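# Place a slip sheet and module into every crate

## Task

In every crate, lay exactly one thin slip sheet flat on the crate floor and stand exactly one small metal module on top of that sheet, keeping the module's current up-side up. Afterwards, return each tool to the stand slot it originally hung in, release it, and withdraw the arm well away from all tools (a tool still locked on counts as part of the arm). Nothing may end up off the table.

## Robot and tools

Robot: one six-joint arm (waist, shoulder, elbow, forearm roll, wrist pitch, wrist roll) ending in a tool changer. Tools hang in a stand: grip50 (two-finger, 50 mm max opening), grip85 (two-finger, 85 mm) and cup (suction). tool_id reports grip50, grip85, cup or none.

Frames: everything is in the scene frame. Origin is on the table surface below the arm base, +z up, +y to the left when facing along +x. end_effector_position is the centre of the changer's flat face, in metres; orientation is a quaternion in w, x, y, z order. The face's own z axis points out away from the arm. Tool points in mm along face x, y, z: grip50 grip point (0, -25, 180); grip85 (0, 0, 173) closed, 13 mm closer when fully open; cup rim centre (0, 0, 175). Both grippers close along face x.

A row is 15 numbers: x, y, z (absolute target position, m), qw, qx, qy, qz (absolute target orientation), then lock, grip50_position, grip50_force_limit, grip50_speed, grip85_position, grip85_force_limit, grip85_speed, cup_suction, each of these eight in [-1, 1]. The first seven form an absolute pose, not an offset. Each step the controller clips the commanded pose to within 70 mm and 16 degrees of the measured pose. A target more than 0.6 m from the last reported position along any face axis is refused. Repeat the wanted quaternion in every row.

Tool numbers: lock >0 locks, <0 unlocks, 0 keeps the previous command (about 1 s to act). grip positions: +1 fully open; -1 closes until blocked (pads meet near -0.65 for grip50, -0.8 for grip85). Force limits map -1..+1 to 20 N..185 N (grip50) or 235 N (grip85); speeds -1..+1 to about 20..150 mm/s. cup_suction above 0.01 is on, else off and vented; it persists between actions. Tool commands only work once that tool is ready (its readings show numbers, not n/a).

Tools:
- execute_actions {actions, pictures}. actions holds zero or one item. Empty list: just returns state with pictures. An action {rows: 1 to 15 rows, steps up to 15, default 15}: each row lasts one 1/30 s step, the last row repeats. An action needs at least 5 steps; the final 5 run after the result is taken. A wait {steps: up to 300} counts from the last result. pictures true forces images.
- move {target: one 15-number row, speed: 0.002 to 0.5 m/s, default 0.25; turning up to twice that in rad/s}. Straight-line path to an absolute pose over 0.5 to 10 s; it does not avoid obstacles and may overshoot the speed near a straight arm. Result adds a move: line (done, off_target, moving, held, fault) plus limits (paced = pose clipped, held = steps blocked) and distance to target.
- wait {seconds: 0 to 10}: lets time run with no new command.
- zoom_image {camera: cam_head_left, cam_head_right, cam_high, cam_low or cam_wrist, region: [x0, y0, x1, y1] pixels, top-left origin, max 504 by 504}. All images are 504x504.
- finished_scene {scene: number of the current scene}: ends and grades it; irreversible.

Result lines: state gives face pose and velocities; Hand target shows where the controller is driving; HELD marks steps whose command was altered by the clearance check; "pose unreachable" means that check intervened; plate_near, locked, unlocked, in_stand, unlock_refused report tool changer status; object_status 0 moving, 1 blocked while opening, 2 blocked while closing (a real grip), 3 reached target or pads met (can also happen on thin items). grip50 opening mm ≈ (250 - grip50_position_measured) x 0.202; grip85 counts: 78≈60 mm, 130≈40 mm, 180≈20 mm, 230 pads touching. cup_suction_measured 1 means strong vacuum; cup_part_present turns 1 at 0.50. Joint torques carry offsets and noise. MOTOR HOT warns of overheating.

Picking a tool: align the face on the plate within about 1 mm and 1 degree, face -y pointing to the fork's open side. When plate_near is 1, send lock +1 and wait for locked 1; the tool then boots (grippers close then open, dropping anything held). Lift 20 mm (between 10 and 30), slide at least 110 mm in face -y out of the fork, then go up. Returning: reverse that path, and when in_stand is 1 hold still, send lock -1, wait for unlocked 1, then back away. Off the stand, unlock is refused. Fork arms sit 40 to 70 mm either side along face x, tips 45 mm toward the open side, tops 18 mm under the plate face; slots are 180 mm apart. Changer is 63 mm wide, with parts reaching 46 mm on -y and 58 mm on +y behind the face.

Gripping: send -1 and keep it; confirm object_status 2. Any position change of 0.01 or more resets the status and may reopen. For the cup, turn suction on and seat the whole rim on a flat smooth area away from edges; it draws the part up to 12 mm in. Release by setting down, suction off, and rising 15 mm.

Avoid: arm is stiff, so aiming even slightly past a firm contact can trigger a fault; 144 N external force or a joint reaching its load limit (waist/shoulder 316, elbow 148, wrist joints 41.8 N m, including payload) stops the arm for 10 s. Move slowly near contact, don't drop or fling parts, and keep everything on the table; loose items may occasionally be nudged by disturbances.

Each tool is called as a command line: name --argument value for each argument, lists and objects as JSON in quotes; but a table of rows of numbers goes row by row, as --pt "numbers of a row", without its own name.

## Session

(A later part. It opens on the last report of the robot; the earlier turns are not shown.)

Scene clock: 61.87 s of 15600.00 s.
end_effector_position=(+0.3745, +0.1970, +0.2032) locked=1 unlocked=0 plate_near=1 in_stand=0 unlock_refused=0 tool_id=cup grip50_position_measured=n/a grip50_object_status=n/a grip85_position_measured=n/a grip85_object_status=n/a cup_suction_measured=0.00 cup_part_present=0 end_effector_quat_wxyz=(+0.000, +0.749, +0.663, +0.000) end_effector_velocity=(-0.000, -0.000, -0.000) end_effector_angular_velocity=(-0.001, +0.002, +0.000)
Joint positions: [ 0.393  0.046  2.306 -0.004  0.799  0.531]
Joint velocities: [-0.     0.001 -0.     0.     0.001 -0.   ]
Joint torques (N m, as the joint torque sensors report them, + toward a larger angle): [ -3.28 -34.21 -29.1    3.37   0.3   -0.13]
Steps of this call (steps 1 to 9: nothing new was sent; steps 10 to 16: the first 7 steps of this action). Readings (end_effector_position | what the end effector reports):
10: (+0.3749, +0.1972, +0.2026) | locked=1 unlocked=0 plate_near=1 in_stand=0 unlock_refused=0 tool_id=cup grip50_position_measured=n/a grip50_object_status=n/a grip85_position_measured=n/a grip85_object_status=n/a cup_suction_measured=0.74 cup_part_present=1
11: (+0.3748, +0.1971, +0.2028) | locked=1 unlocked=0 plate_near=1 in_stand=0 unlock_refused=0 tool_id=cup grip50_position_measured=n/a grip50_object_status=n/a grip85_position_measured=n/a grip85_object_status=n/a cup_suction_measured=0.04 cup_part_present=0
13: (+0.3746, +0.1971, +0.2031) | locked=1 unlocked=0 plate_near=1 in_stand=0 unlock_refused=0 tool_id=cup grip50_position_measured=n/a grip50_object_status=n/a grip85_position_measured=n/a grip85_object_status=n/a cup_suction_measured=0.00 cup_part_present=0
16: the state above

move --target '[0.3745, 0.197, 0.235, 0, 0.749, 0.6626, 0, 0, 1, 0, 0, 1, 0, 0, 0]' --speed 0.1

move --target '[0.397, 0.037, 0.28, 0, 0.749, 0.6626, 0, 0, 1, 0, 0, 1, 0, 0, 0]' --speed 0.25

Scene clock: 63.13 s of 15600.00 s.
end_effector_position=(+0.3745, +0.1970, +0.2350) locked=1 unlocked=0 plate_near=1 in_stand=0 unlock_refused=0 tool_id=cup grip50_position_measured=n/a grip50_object_status=n/a grip85_position_measured=n/a grip85_object_status=n/a cup_suction_measured=0.00 cup_part_present=0 end_effector_quat_wxyz=(+0.000, +0.749, +0.663, -0.000) end_effector_velocity=(+0.000, +0.000, +0.000) end_effector_angular_velocity=(-0.000, +0.000, +0.000)
Joint positions: [ 0.393  0.     2.276 -0.004  0.874  0.531]
Joint velocities: [ 0.     0.    -0.     0.     0.001 -0.   ]
Joint torques (N m, as the joint torque sensors report them, + toward a larger angle): [ -3.49 -37.09 -37.85   3.6    0.04  -0.19]
Hand target: +0.375, +0.197, +0.235; +0.000, +0.749, +0.663, -0.000
Off your previous action's commanded pose: 0.000 m, 0 deg at its last step (step 5 of this call).
Off the commanded pose: 0.000 m, 0 deg.
Kept back: nothing.
move: done

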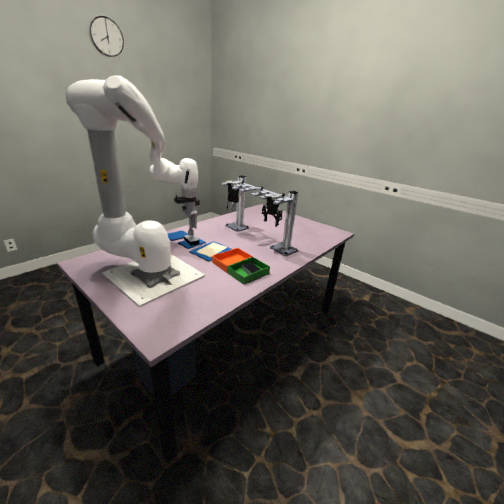

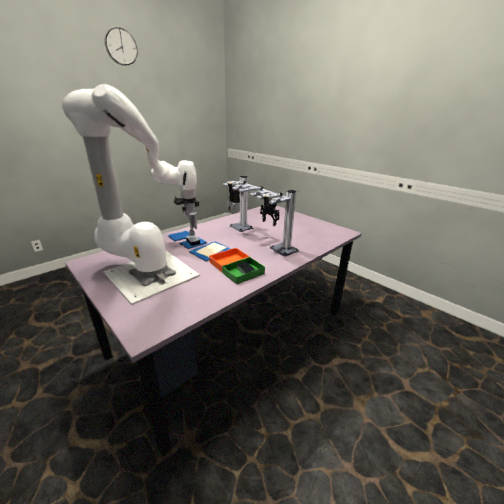

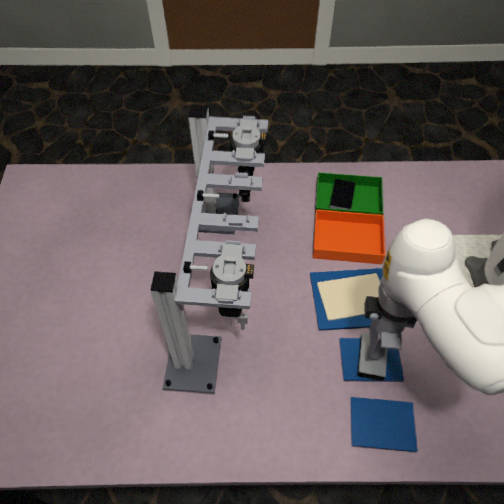

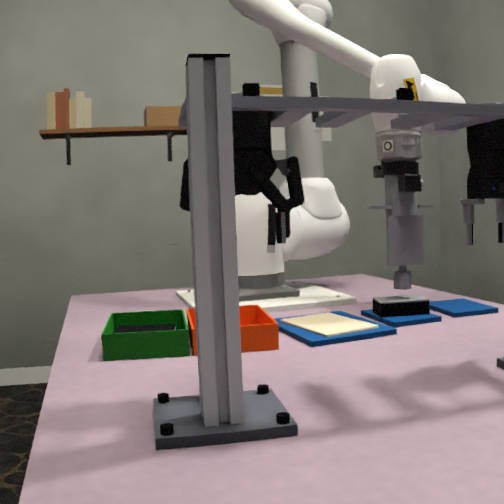

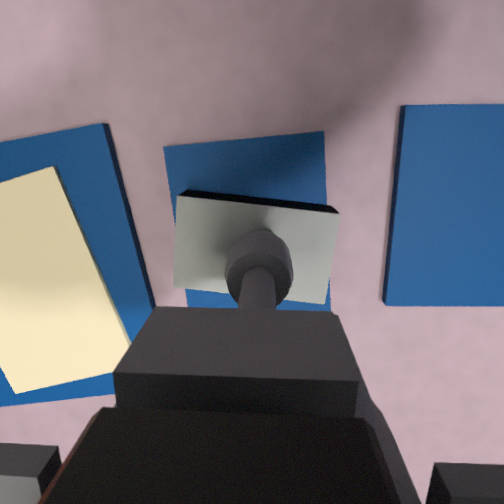

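Scene clock: 64.30 s of 15600.00 s.
end_effector_position=(+0.3968, +0.0367, +0.2801) locked=1 unlocked=0 plate_near=1 in_stand=0 unlock_refused=0 tool_id=cup grip50_position_measured=n/a grip50_object_status=n/a grip85_position_measured=n/a grip85_object_status=n/a cup_suction_measured=0.00 cup_part_present=0 end_effector_quat_wxyz=(+0.000, +0.749, +0.663, -0.000) end_effector_velocity=(+0.000, -0.001, -0.001) end_effector_angular_velocity=(+0.000, +0.003, -0.000)
Joint positions: [ 0.    -0.101  2.267 -0.008  0.983  0.14 ]
Joint velocities: [-0.002  0.002 -0.     0.001  0.001 -0.002]
Joint torques (N m, as the joint torque sensors report them, + toward a larger angle): [ -2.46 -29.37 -41.11   3.81   0.09  -0.25]
Hand target: +0.397, +0.037, +0.280; +0.000, +0.749, +0.663, -0.000
Off the commanded pose: 0.000 m, 0 deg.
Kept back: nothing.
move: done

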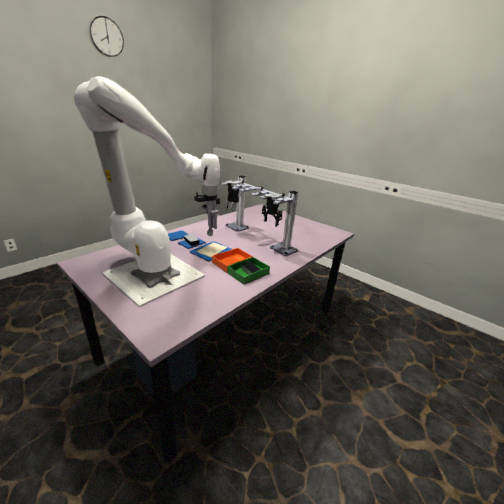

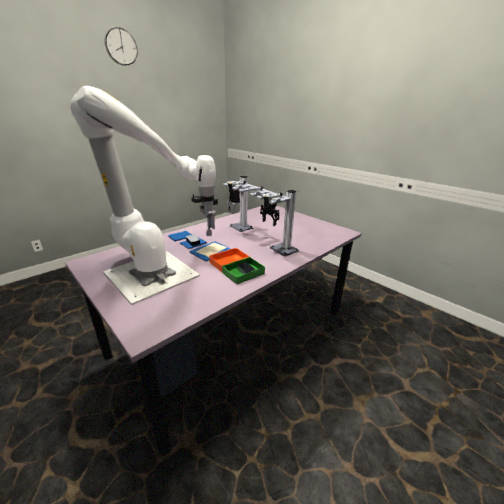

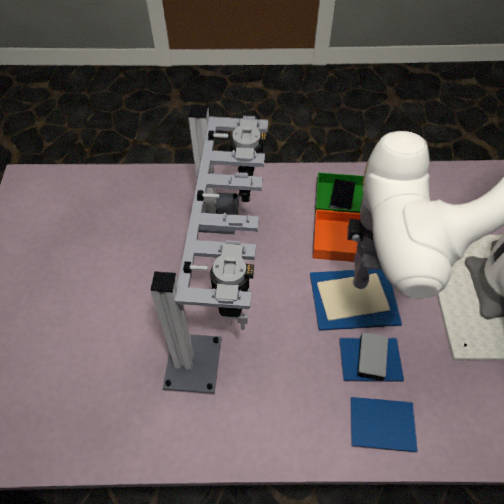

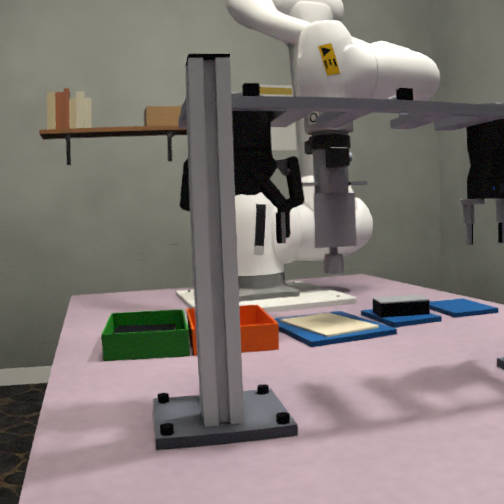

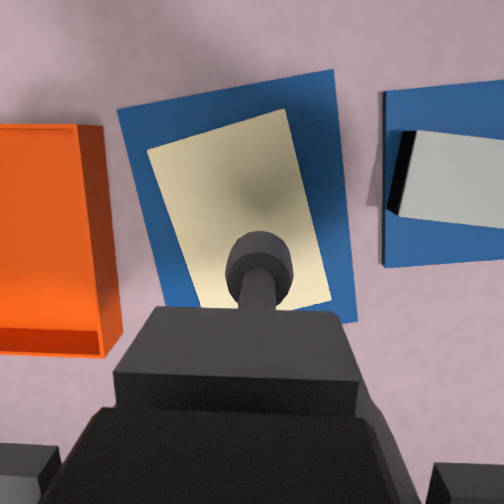

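move --target '[0.4017, 0.0271, 0.23, 0, 0.6528, 0.7576, 0, 0, 1, 0, 0, 1, 0, 0, 0]' --speed 0.15

Scene clock: 67.23 s of 15600.00 s.
end_effector_position=(+0.4016, +0.0271, +0.2300) locked=1 unlocked=0 plate_near=1 in_stand=0 unlock_refused=0 tool_id=cup grip50_position_measured=n/a grip50_object_status=n/a grip85_position_measured=n/a grip85_object_status=n/a cup_suction_measured=0.00 cup_part_present=0 end_effector_quat_wxyz=(-0.000, +0.653, +0.758, +0.000) end_effector_velocity=(-0.000, -0.000, -0.000) end_effector_angular_velocity=(+0.001, +0.001, +0.002)
Joint positions: [-0.025 -0.029  2.315 -0.008  0.863 -0.155]
Joint velocities: [-0.001  0.     0.     0.001 -0.    -0.003]
Joint torques (N m, as the joint torque sensors report them, + toward a larger angle): [ -4.06 -32.53 -37.89   3.36   0.14  -0.01]
Hand target: +0.402, +0.027, +0.230; -0.000, +0.653, +0.758, +0.000
Off the commanded pose: 0.000 m, 0 deg.
Kept back: nothing.
move: done

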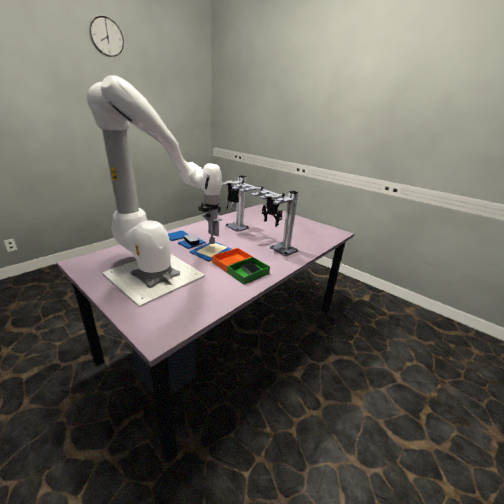

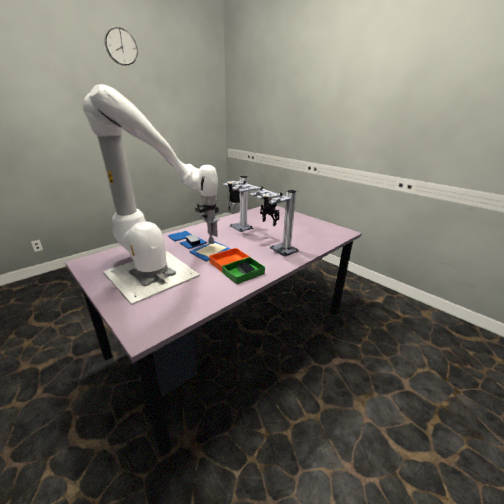

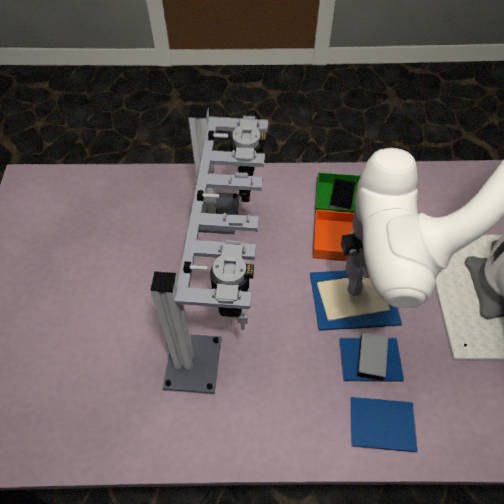

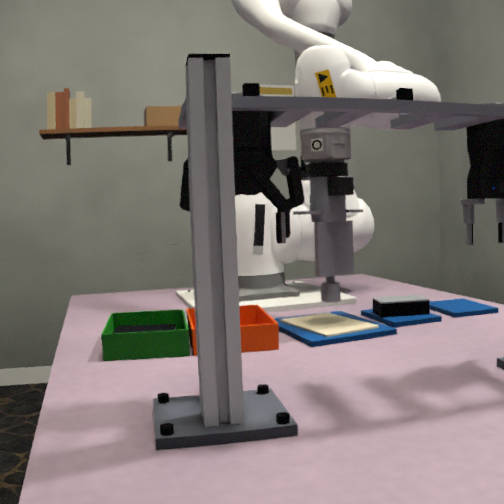

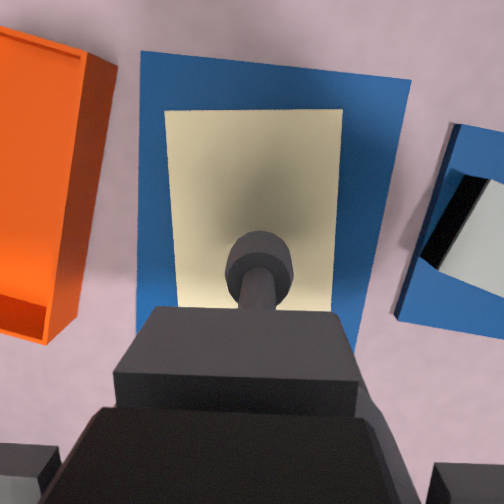

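move --target '[0.4015, 0.026, 0.196, 0, 0.6528, 0.7576, 0, 0, 1, 0, 0, 1, 0, 0, 1]' --speed 0.08

execute_actions --actions '[{"rows": [[0.4015,0.026,0.195,0,0.6528,0.7576,0,0,1,0,0,1,0,0,1],[0.4015,0.026,0.194,0,0.6528,0.7576,0,0,1,0,0,1,0,0,1],[0.4015,0.026,0.193,0,0.6528,0.7576,0,0,1,0,0,1,0,0,1],[0.4015,0.026,0.192,0,0.6528,0.7576,0,0,1,0,0,1,0,0,1],[0.4015,0.026,0.191,0,0.6528,0.7576,0,0,1,0,0,1,0,0,1],[0.4015,0.026,0.190,0,0.6528,0.7576,0,0,1,0,0,1,0,0,1],[0.4015,0.026,0.189,0,0.6528,0.7576,0,0,1,0,0,1,0,0,1],[0.4015,0.026,0.188,0,0.6528,0.7576,0,0,1,0,0,1,0,0,1],[0.4015,0.026,0.1872,0,0.6528,0.7576,0,0,1,0,0,1,0,0,1],[0.4015,0.026,0.1865,0,0.6528,0.7576,0,0,1,0,0,1,0,0,1]], "steps": 15}]'

Scene clock: 68.53 s of 15600.00 s.
end_effector_position=(+0.4015, +0.0260, +0.1960) locked=1 unlocked=0 plate_near=1 in_stand=0 unlock_refused=0 tool_id=cup grip50_position_measured=n/a grip50_object_status=n/a grip85_position_measured=n/a grip85_object_status=n/a cup_suction_measured=0.00 cup_part_present=0 end_effector_quat_wxyz=(-0.000, +0.653, +0.758, +0.000) end_effector_velocity=(-0.000, +0.000, -0.001) end_effector_angular_velocity=(+0.000, +0.000, +0.000)
Joint positions: [-0.028  0.022  2.347 -0.009  0.779 -0.157]
Joint velocities: [ 0.     0.001  0.001  0.    -0.001 -0.   ]
Joint torques (N m, as the joint torque sensors report them, + toward a larger angle): [ -3.47 -35.77 -35.14   3.33   0.03   0.03]
Hand target: +0.401, +0.026, +0.196; -0.000, +0.653, +0.758, +0.000
Off the commanded pose: 0.000 m, 0 deg.
Kept back: nothing.
move: done

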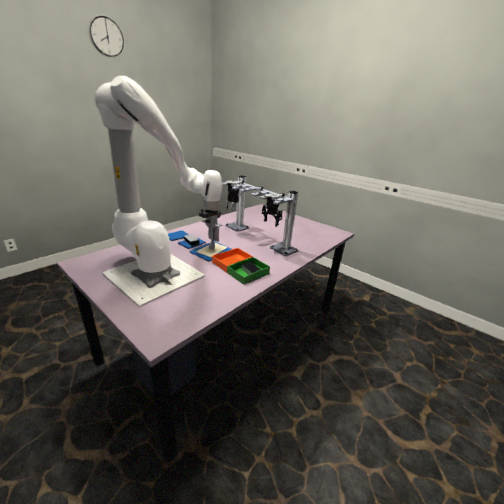

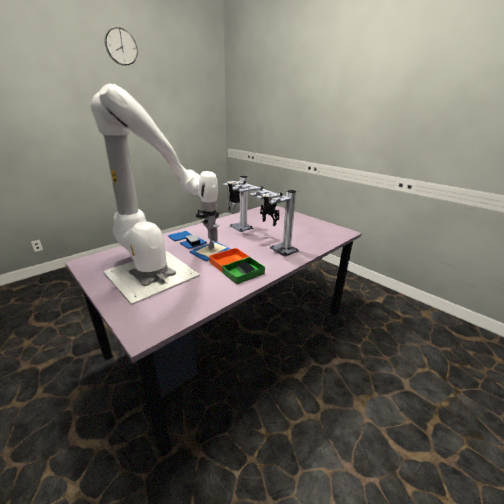

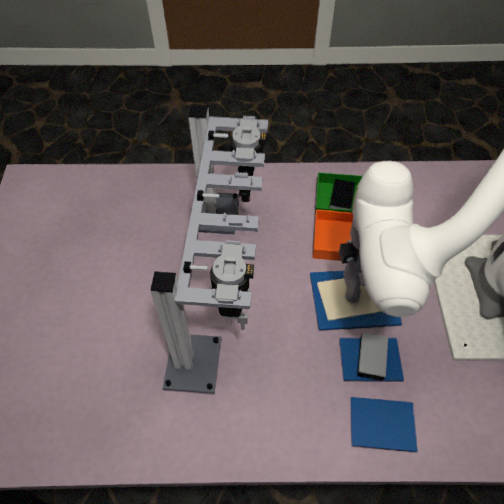

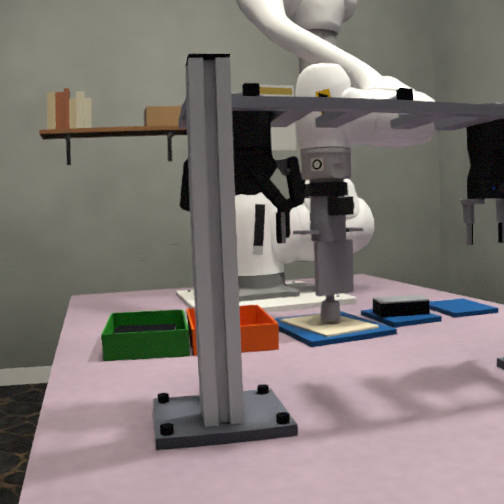

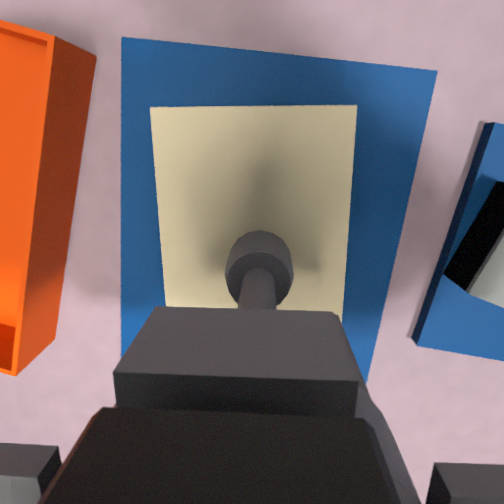

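Scene clock: 68.87 s of 15600.00 s.
end_effector_position=(+0.4015, +0.0260, +0.1885) locked=1 unlocked=0 plate_near=1 in_stand=0 unlock_refused=0 tool_id=cup grip50_position_measured=n/a grip50_object_status=n/a grip85_position_measured=n/a grip85_object_status=n/a cup_suction_measured=0.20 cup_part_present=0 end_effector_quat_wxyz=(-0.000, +0.653, +0.758, -0.000) end_effector_velocity=(+0.000, +0.000, -0.026) end_effector_angular_velocity=(+0.000, +0.001, -0.000)
Joint positions: [-0.028  0.034  2.354 -0.009  0.761 -0.157]
Joint velocities: [-0.     0.044  0.023 -0.001 -0.066  0.001]
Joint torques (N m, as the joint torque sensors report them, + toward a larger angle): [ -3.25 -37.11 -34.94   3.32   0.06   0.18]
Steps of this call (steps 1 to 10: the first 10 steps of this action). Readings (end_effector_position | what the end effector reports):
1: (+0.4015, +0.0260, +0.1960) | locked=1 unlocked=0 plate_near=1 in_stand=0 unlock_refused=0 tool_id=cup grip50_position_measured=n/a grip50_object_status=n/a grip85_position_measured=n/a grip85_object_status=n/a cup_suction_measured=0.00 cup_part_present=0
2: (+0.4015, +0.0260, +0.1956) | locked=1 unlocked=0 plate_near=1 in_stand=0 unlock_refused=0 tool_id=cup grip50_position_measured=n/a grip50_object_status=n/a grip85_position_measured=n/a grip85_object_status=n/a cup_suction_measured=0.00 cup_part_present=0
4: (+0.4015, +0.0260, +0.1942) | locked=1 unlocked=0 plate_near=1 in_stand=0 unlock_refused=0 tool_id=cup grip50_position_measured=n/a grip50_object_status=n/a grip85_position_measured=n/a grip85_object_status=n/a cup_suction_measured=0.00 cup_part_present=0
8: (+0.4015, +0.0260, +0.1904) | locked=1 unlocked=0 plate_near=1 in_stand=0 unlock_refused=0 tool_id=cup grip50_position_measured=n/a grip50_object_status=n/a grip85_position_measured=n/a grip85_object_status=n/a cup_suction_measured=0.00 cup_part_present=0
10: the state above

move --target '[0.4015, 0.026, 0.22, 0, 0.6528, 0.7576, 0, 0, 1, 0, 0, 1, 0, 0, 1]' --speed 0.05

zoom_image --camera "cam_low" --region '[260, 270, 410, 360]'

Scene clock: 70.07 s of 15600.00 s.
end_effector_position=(+0.4015, +0.0260, +0.2200) locked=1 unlocked=0 plate_near=1 in_stand=0 unlock_refused=0 tool_id=cup grip50_position_measured=n/a grip50_object_status=n/a grip85_position_measured=n/a grip85_object_status=n/a cup_suction_measured=0.88 cup_part_present=1 end_effector_quat_wxyz=(+0.000, +0.653, +0.758, -0.000) end_effector_velocity=(-0.000, +0.000, +0.001) end_effector_angular_velocity=(-0.000, -0.000, +0.000)
Joint positions: [-0.027 -0.015  2.325 -0.009  0.839 -0.157]
Joint velocities: [ 0.    -0.002 -0.001 -0.     0.002 -0.   ]
Joint torques (N m, as the joint torque sensors report them, + toward a larger angle): [ -3.04 -33.41 -36.87   3.59   0.03  -0.07]
Hand target: +0.402, +0.026, +0.220; +0.000, +0.653, +0.758, -0.000
Off your previous action's commanded pose: 0.000 m, 0 deg at its last step (step 5 of this call).
Off the commanded pose: 0.000 m, 0 deg.
Kept back: nothing.
move: done

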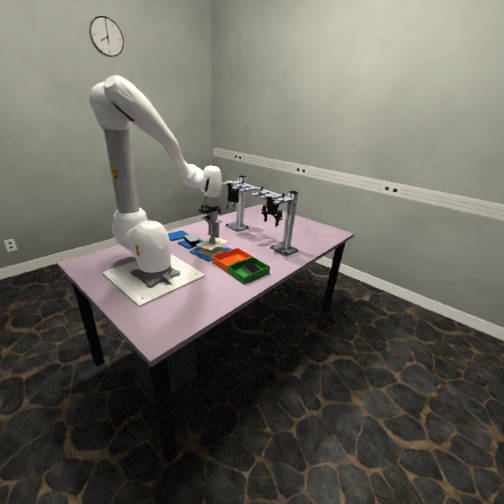

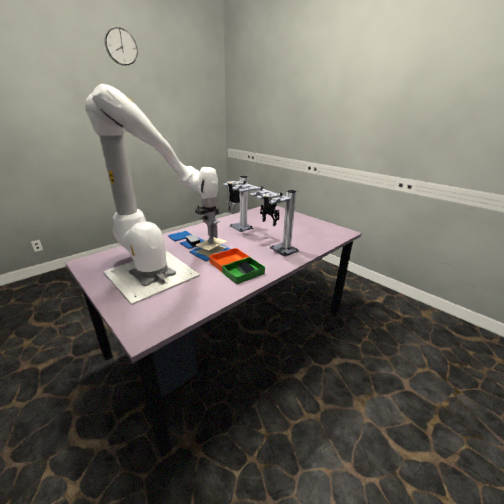

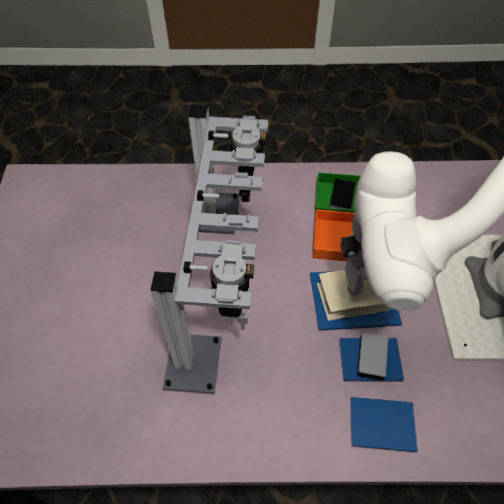

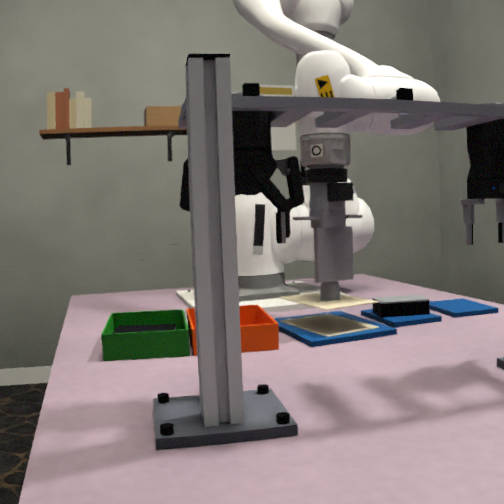

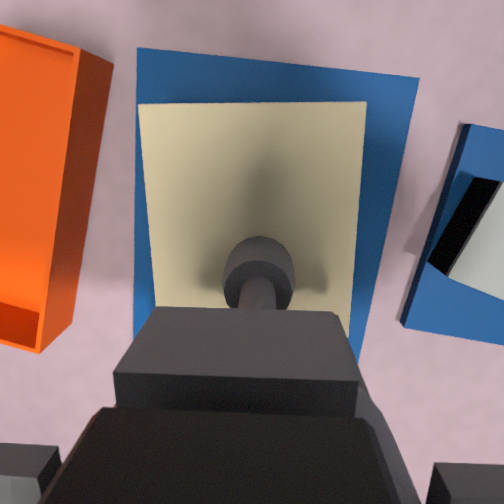

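Region (260, 270, 410, 360) of cam_low's 504x504 image, scaled by 3.360, with more detail than that image has; it fills the top 302 rows of this view, and the rest is white.

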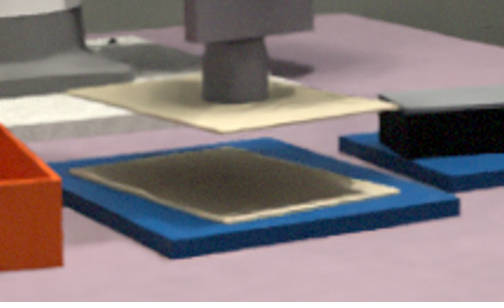

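move --target '[0.4015, 0.026, 0.25, 0, 0.7518, 0.6593, 0, 0, 1, 0, 0, 1, 0, 0, 1]' --speed 0.15

move --target '[0.391, -0.154, 0.25, 0, 0.7518, 0.6593, 0, 0, 1, 0, 0, 1, 0, 0, 1]' --speed 0.2

Scene clock: 72.70 s of 15600.00 s.
end_effector_position=(+0.4015, +0.0260, +0.2500) locked=1 unlocked=0 plate_near=1 in_stand=0 unlock_refused=0 tool_id=cup grip50_position_measured=n/a grip50_object_status=n/a grip85_position_measured=n/a grip85_object_status=n/a cup_suction_measured=0.88 cup_part_present=1 end_effector_quat_wxyz=(+0.000, +0.752, +0.659, -0.000) end_effector_velocity=(-0.000, -0.000, +0.001) end_effector_angular_velocity=(-0.001, +0.000, -0.001)
Joint positions: [-0.027 -0.057  2.294 -0.008  0.911  0.122]
Joint velocities: [ 0.    -0.001 -0.    -0.001  0.002  0.002]
Joint torques (N m, as the joint torque sensors report them, + toward a larger angle): [ -2.9  -30.75 -39.27   3.73   0.17  -0.08]
Hand target: +0.402, +0.026, +0.250; +0.000, +0.752, +0.659, -0.000
Off the commanded pose: 0.000 m, 0 deg.
Kept back: nothing.
move: done

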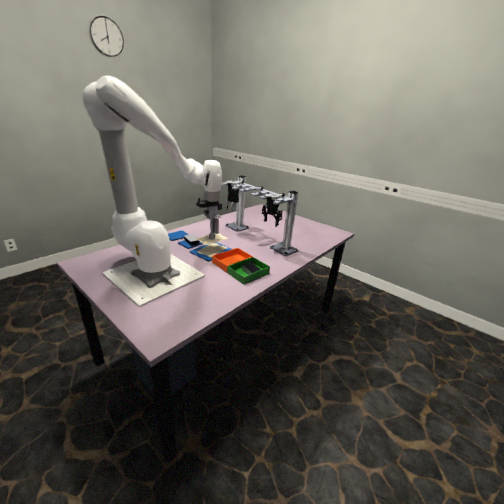

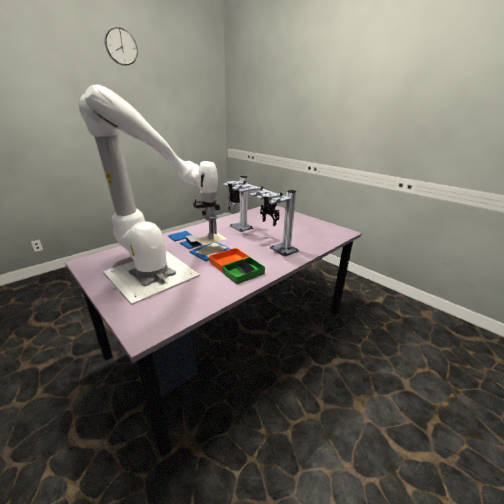

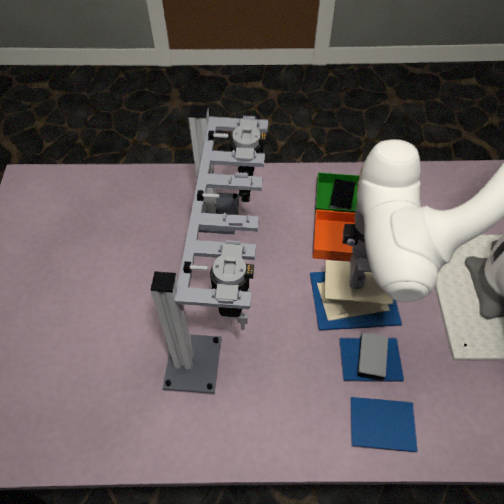

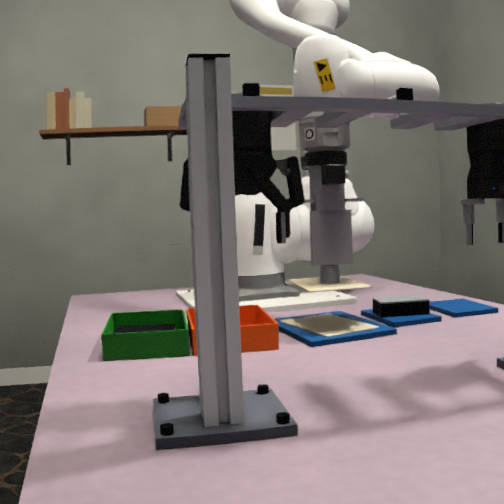

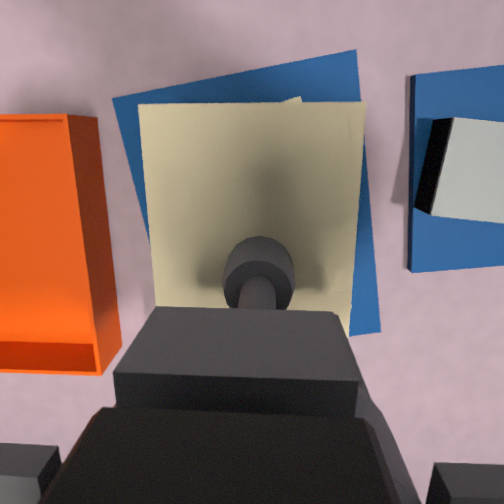

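Scene clock: 74.03 s of 15600.00 s.
end_effector_position=(+0.3906, -0.1542, +0.2500) locked=1 unlocked=0 plate_near=1 in_stand=0 unlock_refused=0 tool_id=cup grip50_position_measured=n/a grip50_object_status=n/a grip85_position_measured=n/a grip85_object_status=n/a cup_suction_measured=0.88 cup_part_present=1 end_effector_quat_wxyz=(-0.000, +0.752, +0.659, -0.000) end_effector_velocity=(+0.000, -0.001, -0.000) end_effector_angular_velocity=(+0.001, +0.000, -0.001)
Joint positions: [-0.462 -0.031  2.267 -0.012  0.91  -0.311]
Joint velocities: [-0.002  0.002 -0.001  0.001 -0.    -0.001]
Joint torques (N m, as the joint torque sensors report them, + toward a larger angle): [ -1.78 -34.06 -39.3    3.71  -0.02   0.04]
Hand target: +0.391, -0.154, +0.250; -0.000, +0.752, +0.659, -0.000
Off the commanded pose: 0.000 m, 0 deg.
Kept back: nothing.
move: done

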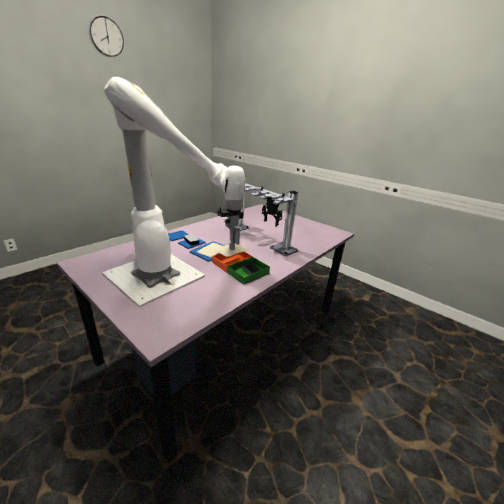

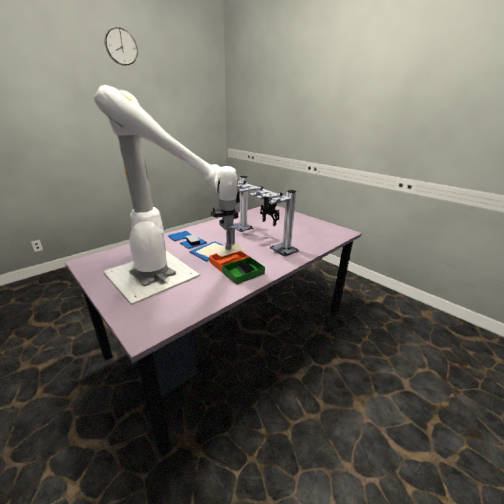

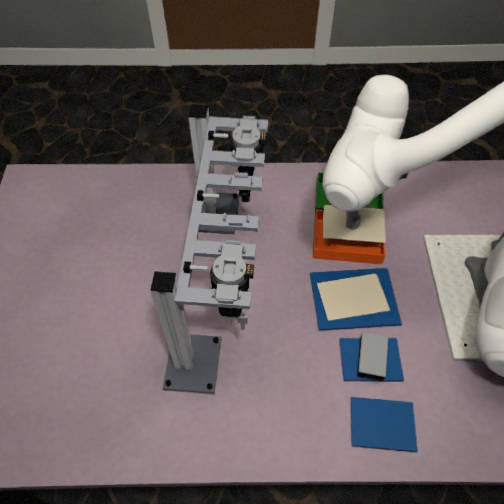

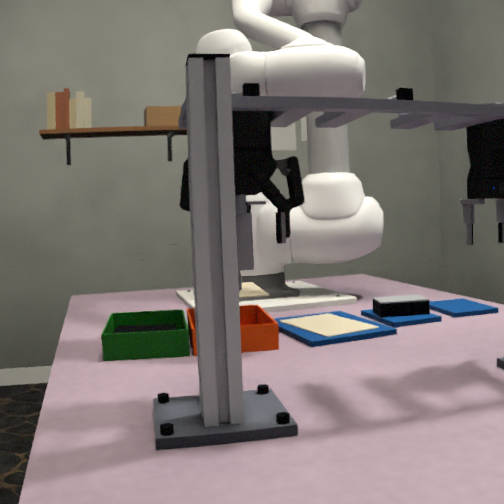

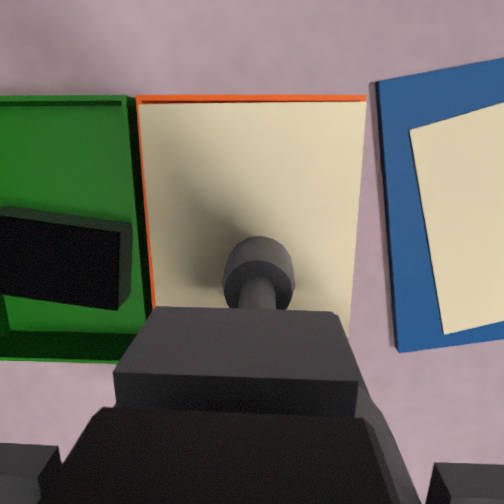

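move --target '[0.3905, -0.156, 0.222, 0, 0.7518, 0.6593, 0, 0, 1, 0, 0, 1, 0, 0, 1]' --speed 0.06

zoom_image --camera "cam_wrist" --region '[90, 60, 410, 320]'

Scene clock: 75.10 s of 15600.00 s.
end_effector_position=(+0.3905, -0.1560, +0.2220) locked=1 unlocked=0 plate_near=1 in_stand=0 unlock_refused=0 tool_id=cup grip50_position_measured=n/a grip50_object_status=n/a grip85_position_measured=n/a grip85_object_status=n/a cup_suction_measured=0.88 cup_part_present=1 end_effector_quat_wxyz=(-0.000, +0.752, +0.659, +0.000) end_effector_velocity=(-0.001, +0.000, -0.000) end_effector_angular_velocity=(+0.001, +0.002, +0.000)
Joint positions: [-0.466  0.008  2.294 -0.012  0.843 -0.315]
Joint velocities: [-0.     0.     0.001 -0.     0.001 -0.   ]
Joint torques (N m, as the joint torque sensors report them, + toward a larger angle): [ -3.16 -36.25 -37.31   3.44  -0.09   0.08]
Hand target: +0.390, -0.156, +0.222; -0.000, +0.752, +0.659, +0.000
Off the commanded pose: 0.000 m, 0 deg.
Kept back: nothing.
move: done

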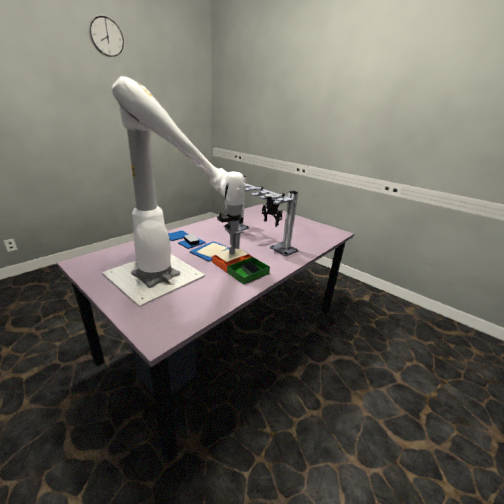

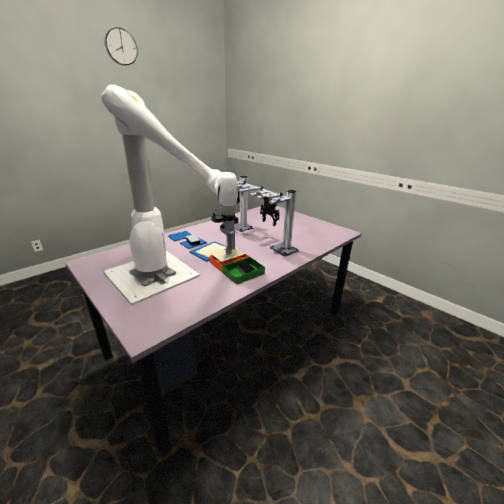

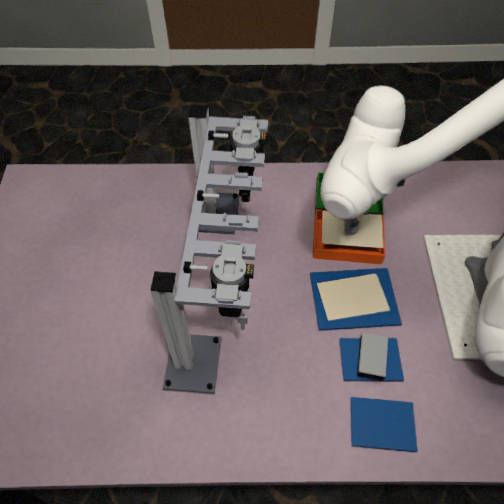

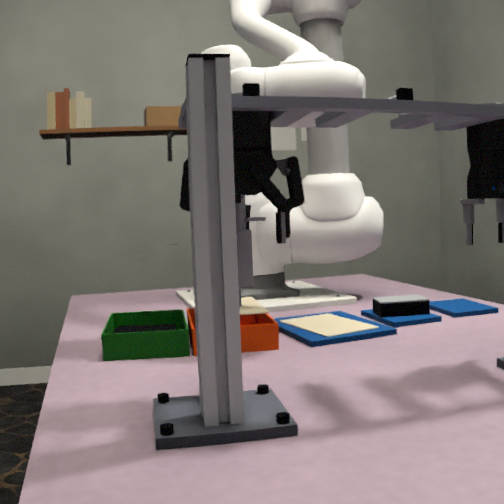

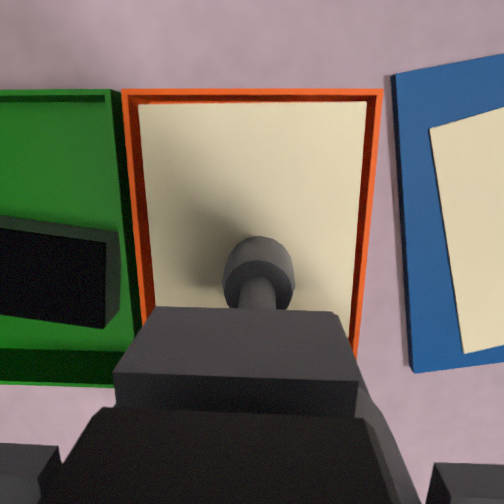

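Region (90, 60, 410, 320) of cam_wrist's 504x504 image, scaled by 1.575, with more detail than that image has; it fills the top 410 rows of this view, and the rest is white.

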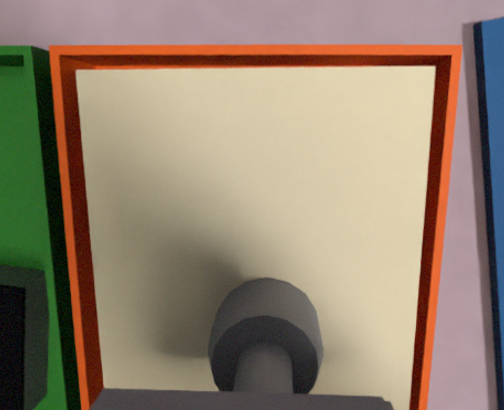

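move --target '[0.3905, -0.156, 0.176, 0, 0.7518, 0.6593, 0, 0, 1, 0, 0, 1, 0, 0, 1]' --speed 0.05

Scene clock: 76.57 s of 15600.00 s.
end_effector_position=(+0.3905, -0.1560, +0.1760) locked=1 unlocked=0 plate_near=1 in_stand=0 unlock_refused=0 tool_id=cup grip50_position_measured=n/a grip50_object_status=n/a grip85_position_measured=n/a grip85_object_status=n/a cup_suction_measured=0.88 cup_part_present=1 end_effector_quat_wxyz=(-0.000, +0.752, +0.659, +0.000) end_effector_velocity=(+0.000, -0.000, -0.000) end_effector_angular_velocity=(-0.001, -0.001, -0.000)
Joint positions: [-0.467  0.079  2.335 -0.013  0.731 -0.314]
Joint velocities: [-0.     0.     0.001  0.    -0.002  0.   ]
Joint torques (N m, as the joint torque sensors report them, + toward a larger angle): [ -2.59 -40.6  -33.16   3.23  -0.07   0.  ]
Hand target: +0.390, -0.156, +0.176; -0.000, +0.752, +0.659, +0.000
Off the commanded pose: 0.000 m, 0 deg.
Kept back: nothing.
move: done

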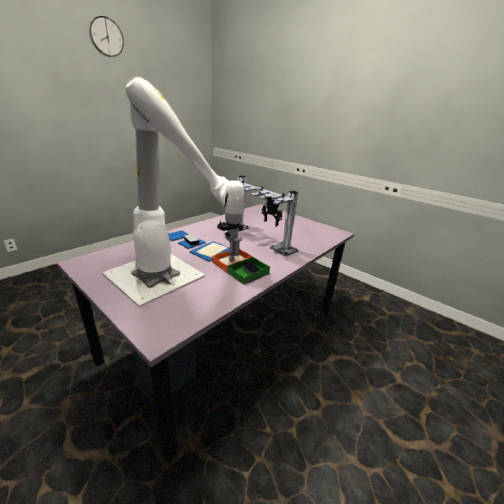

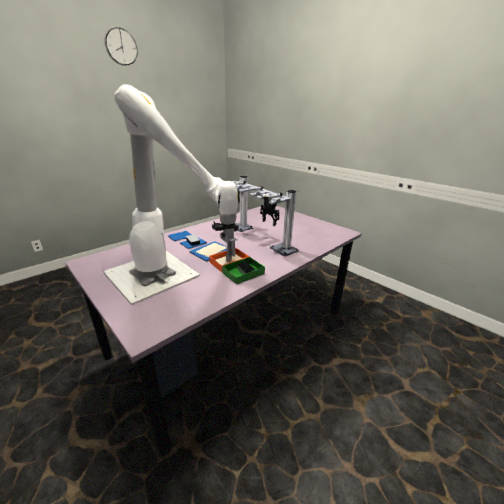

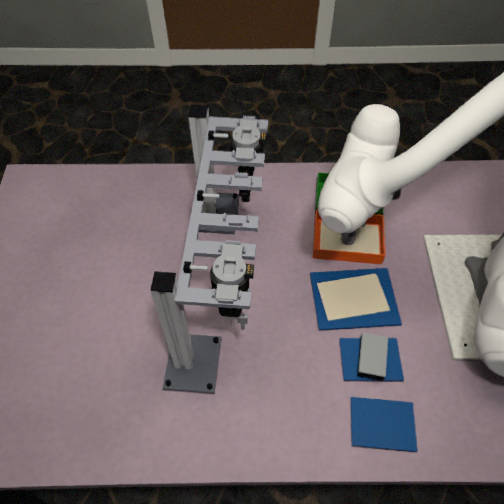

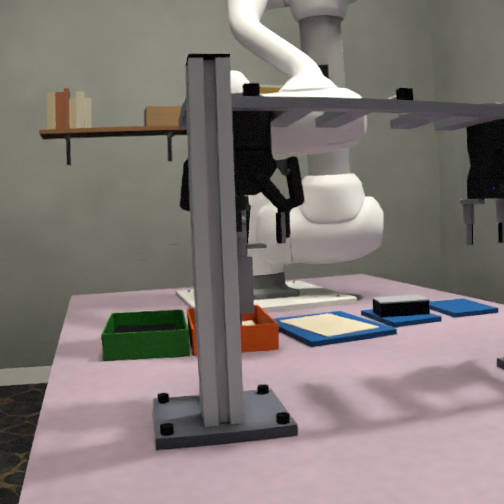

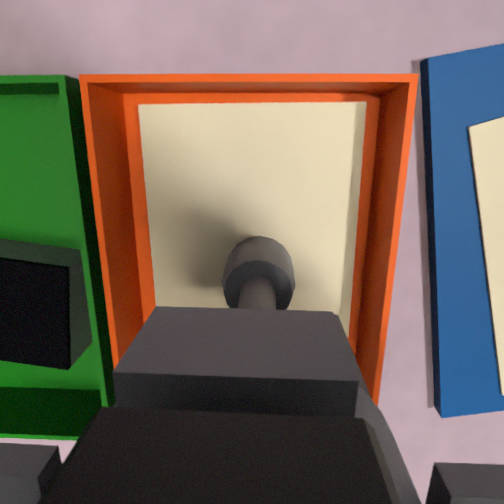

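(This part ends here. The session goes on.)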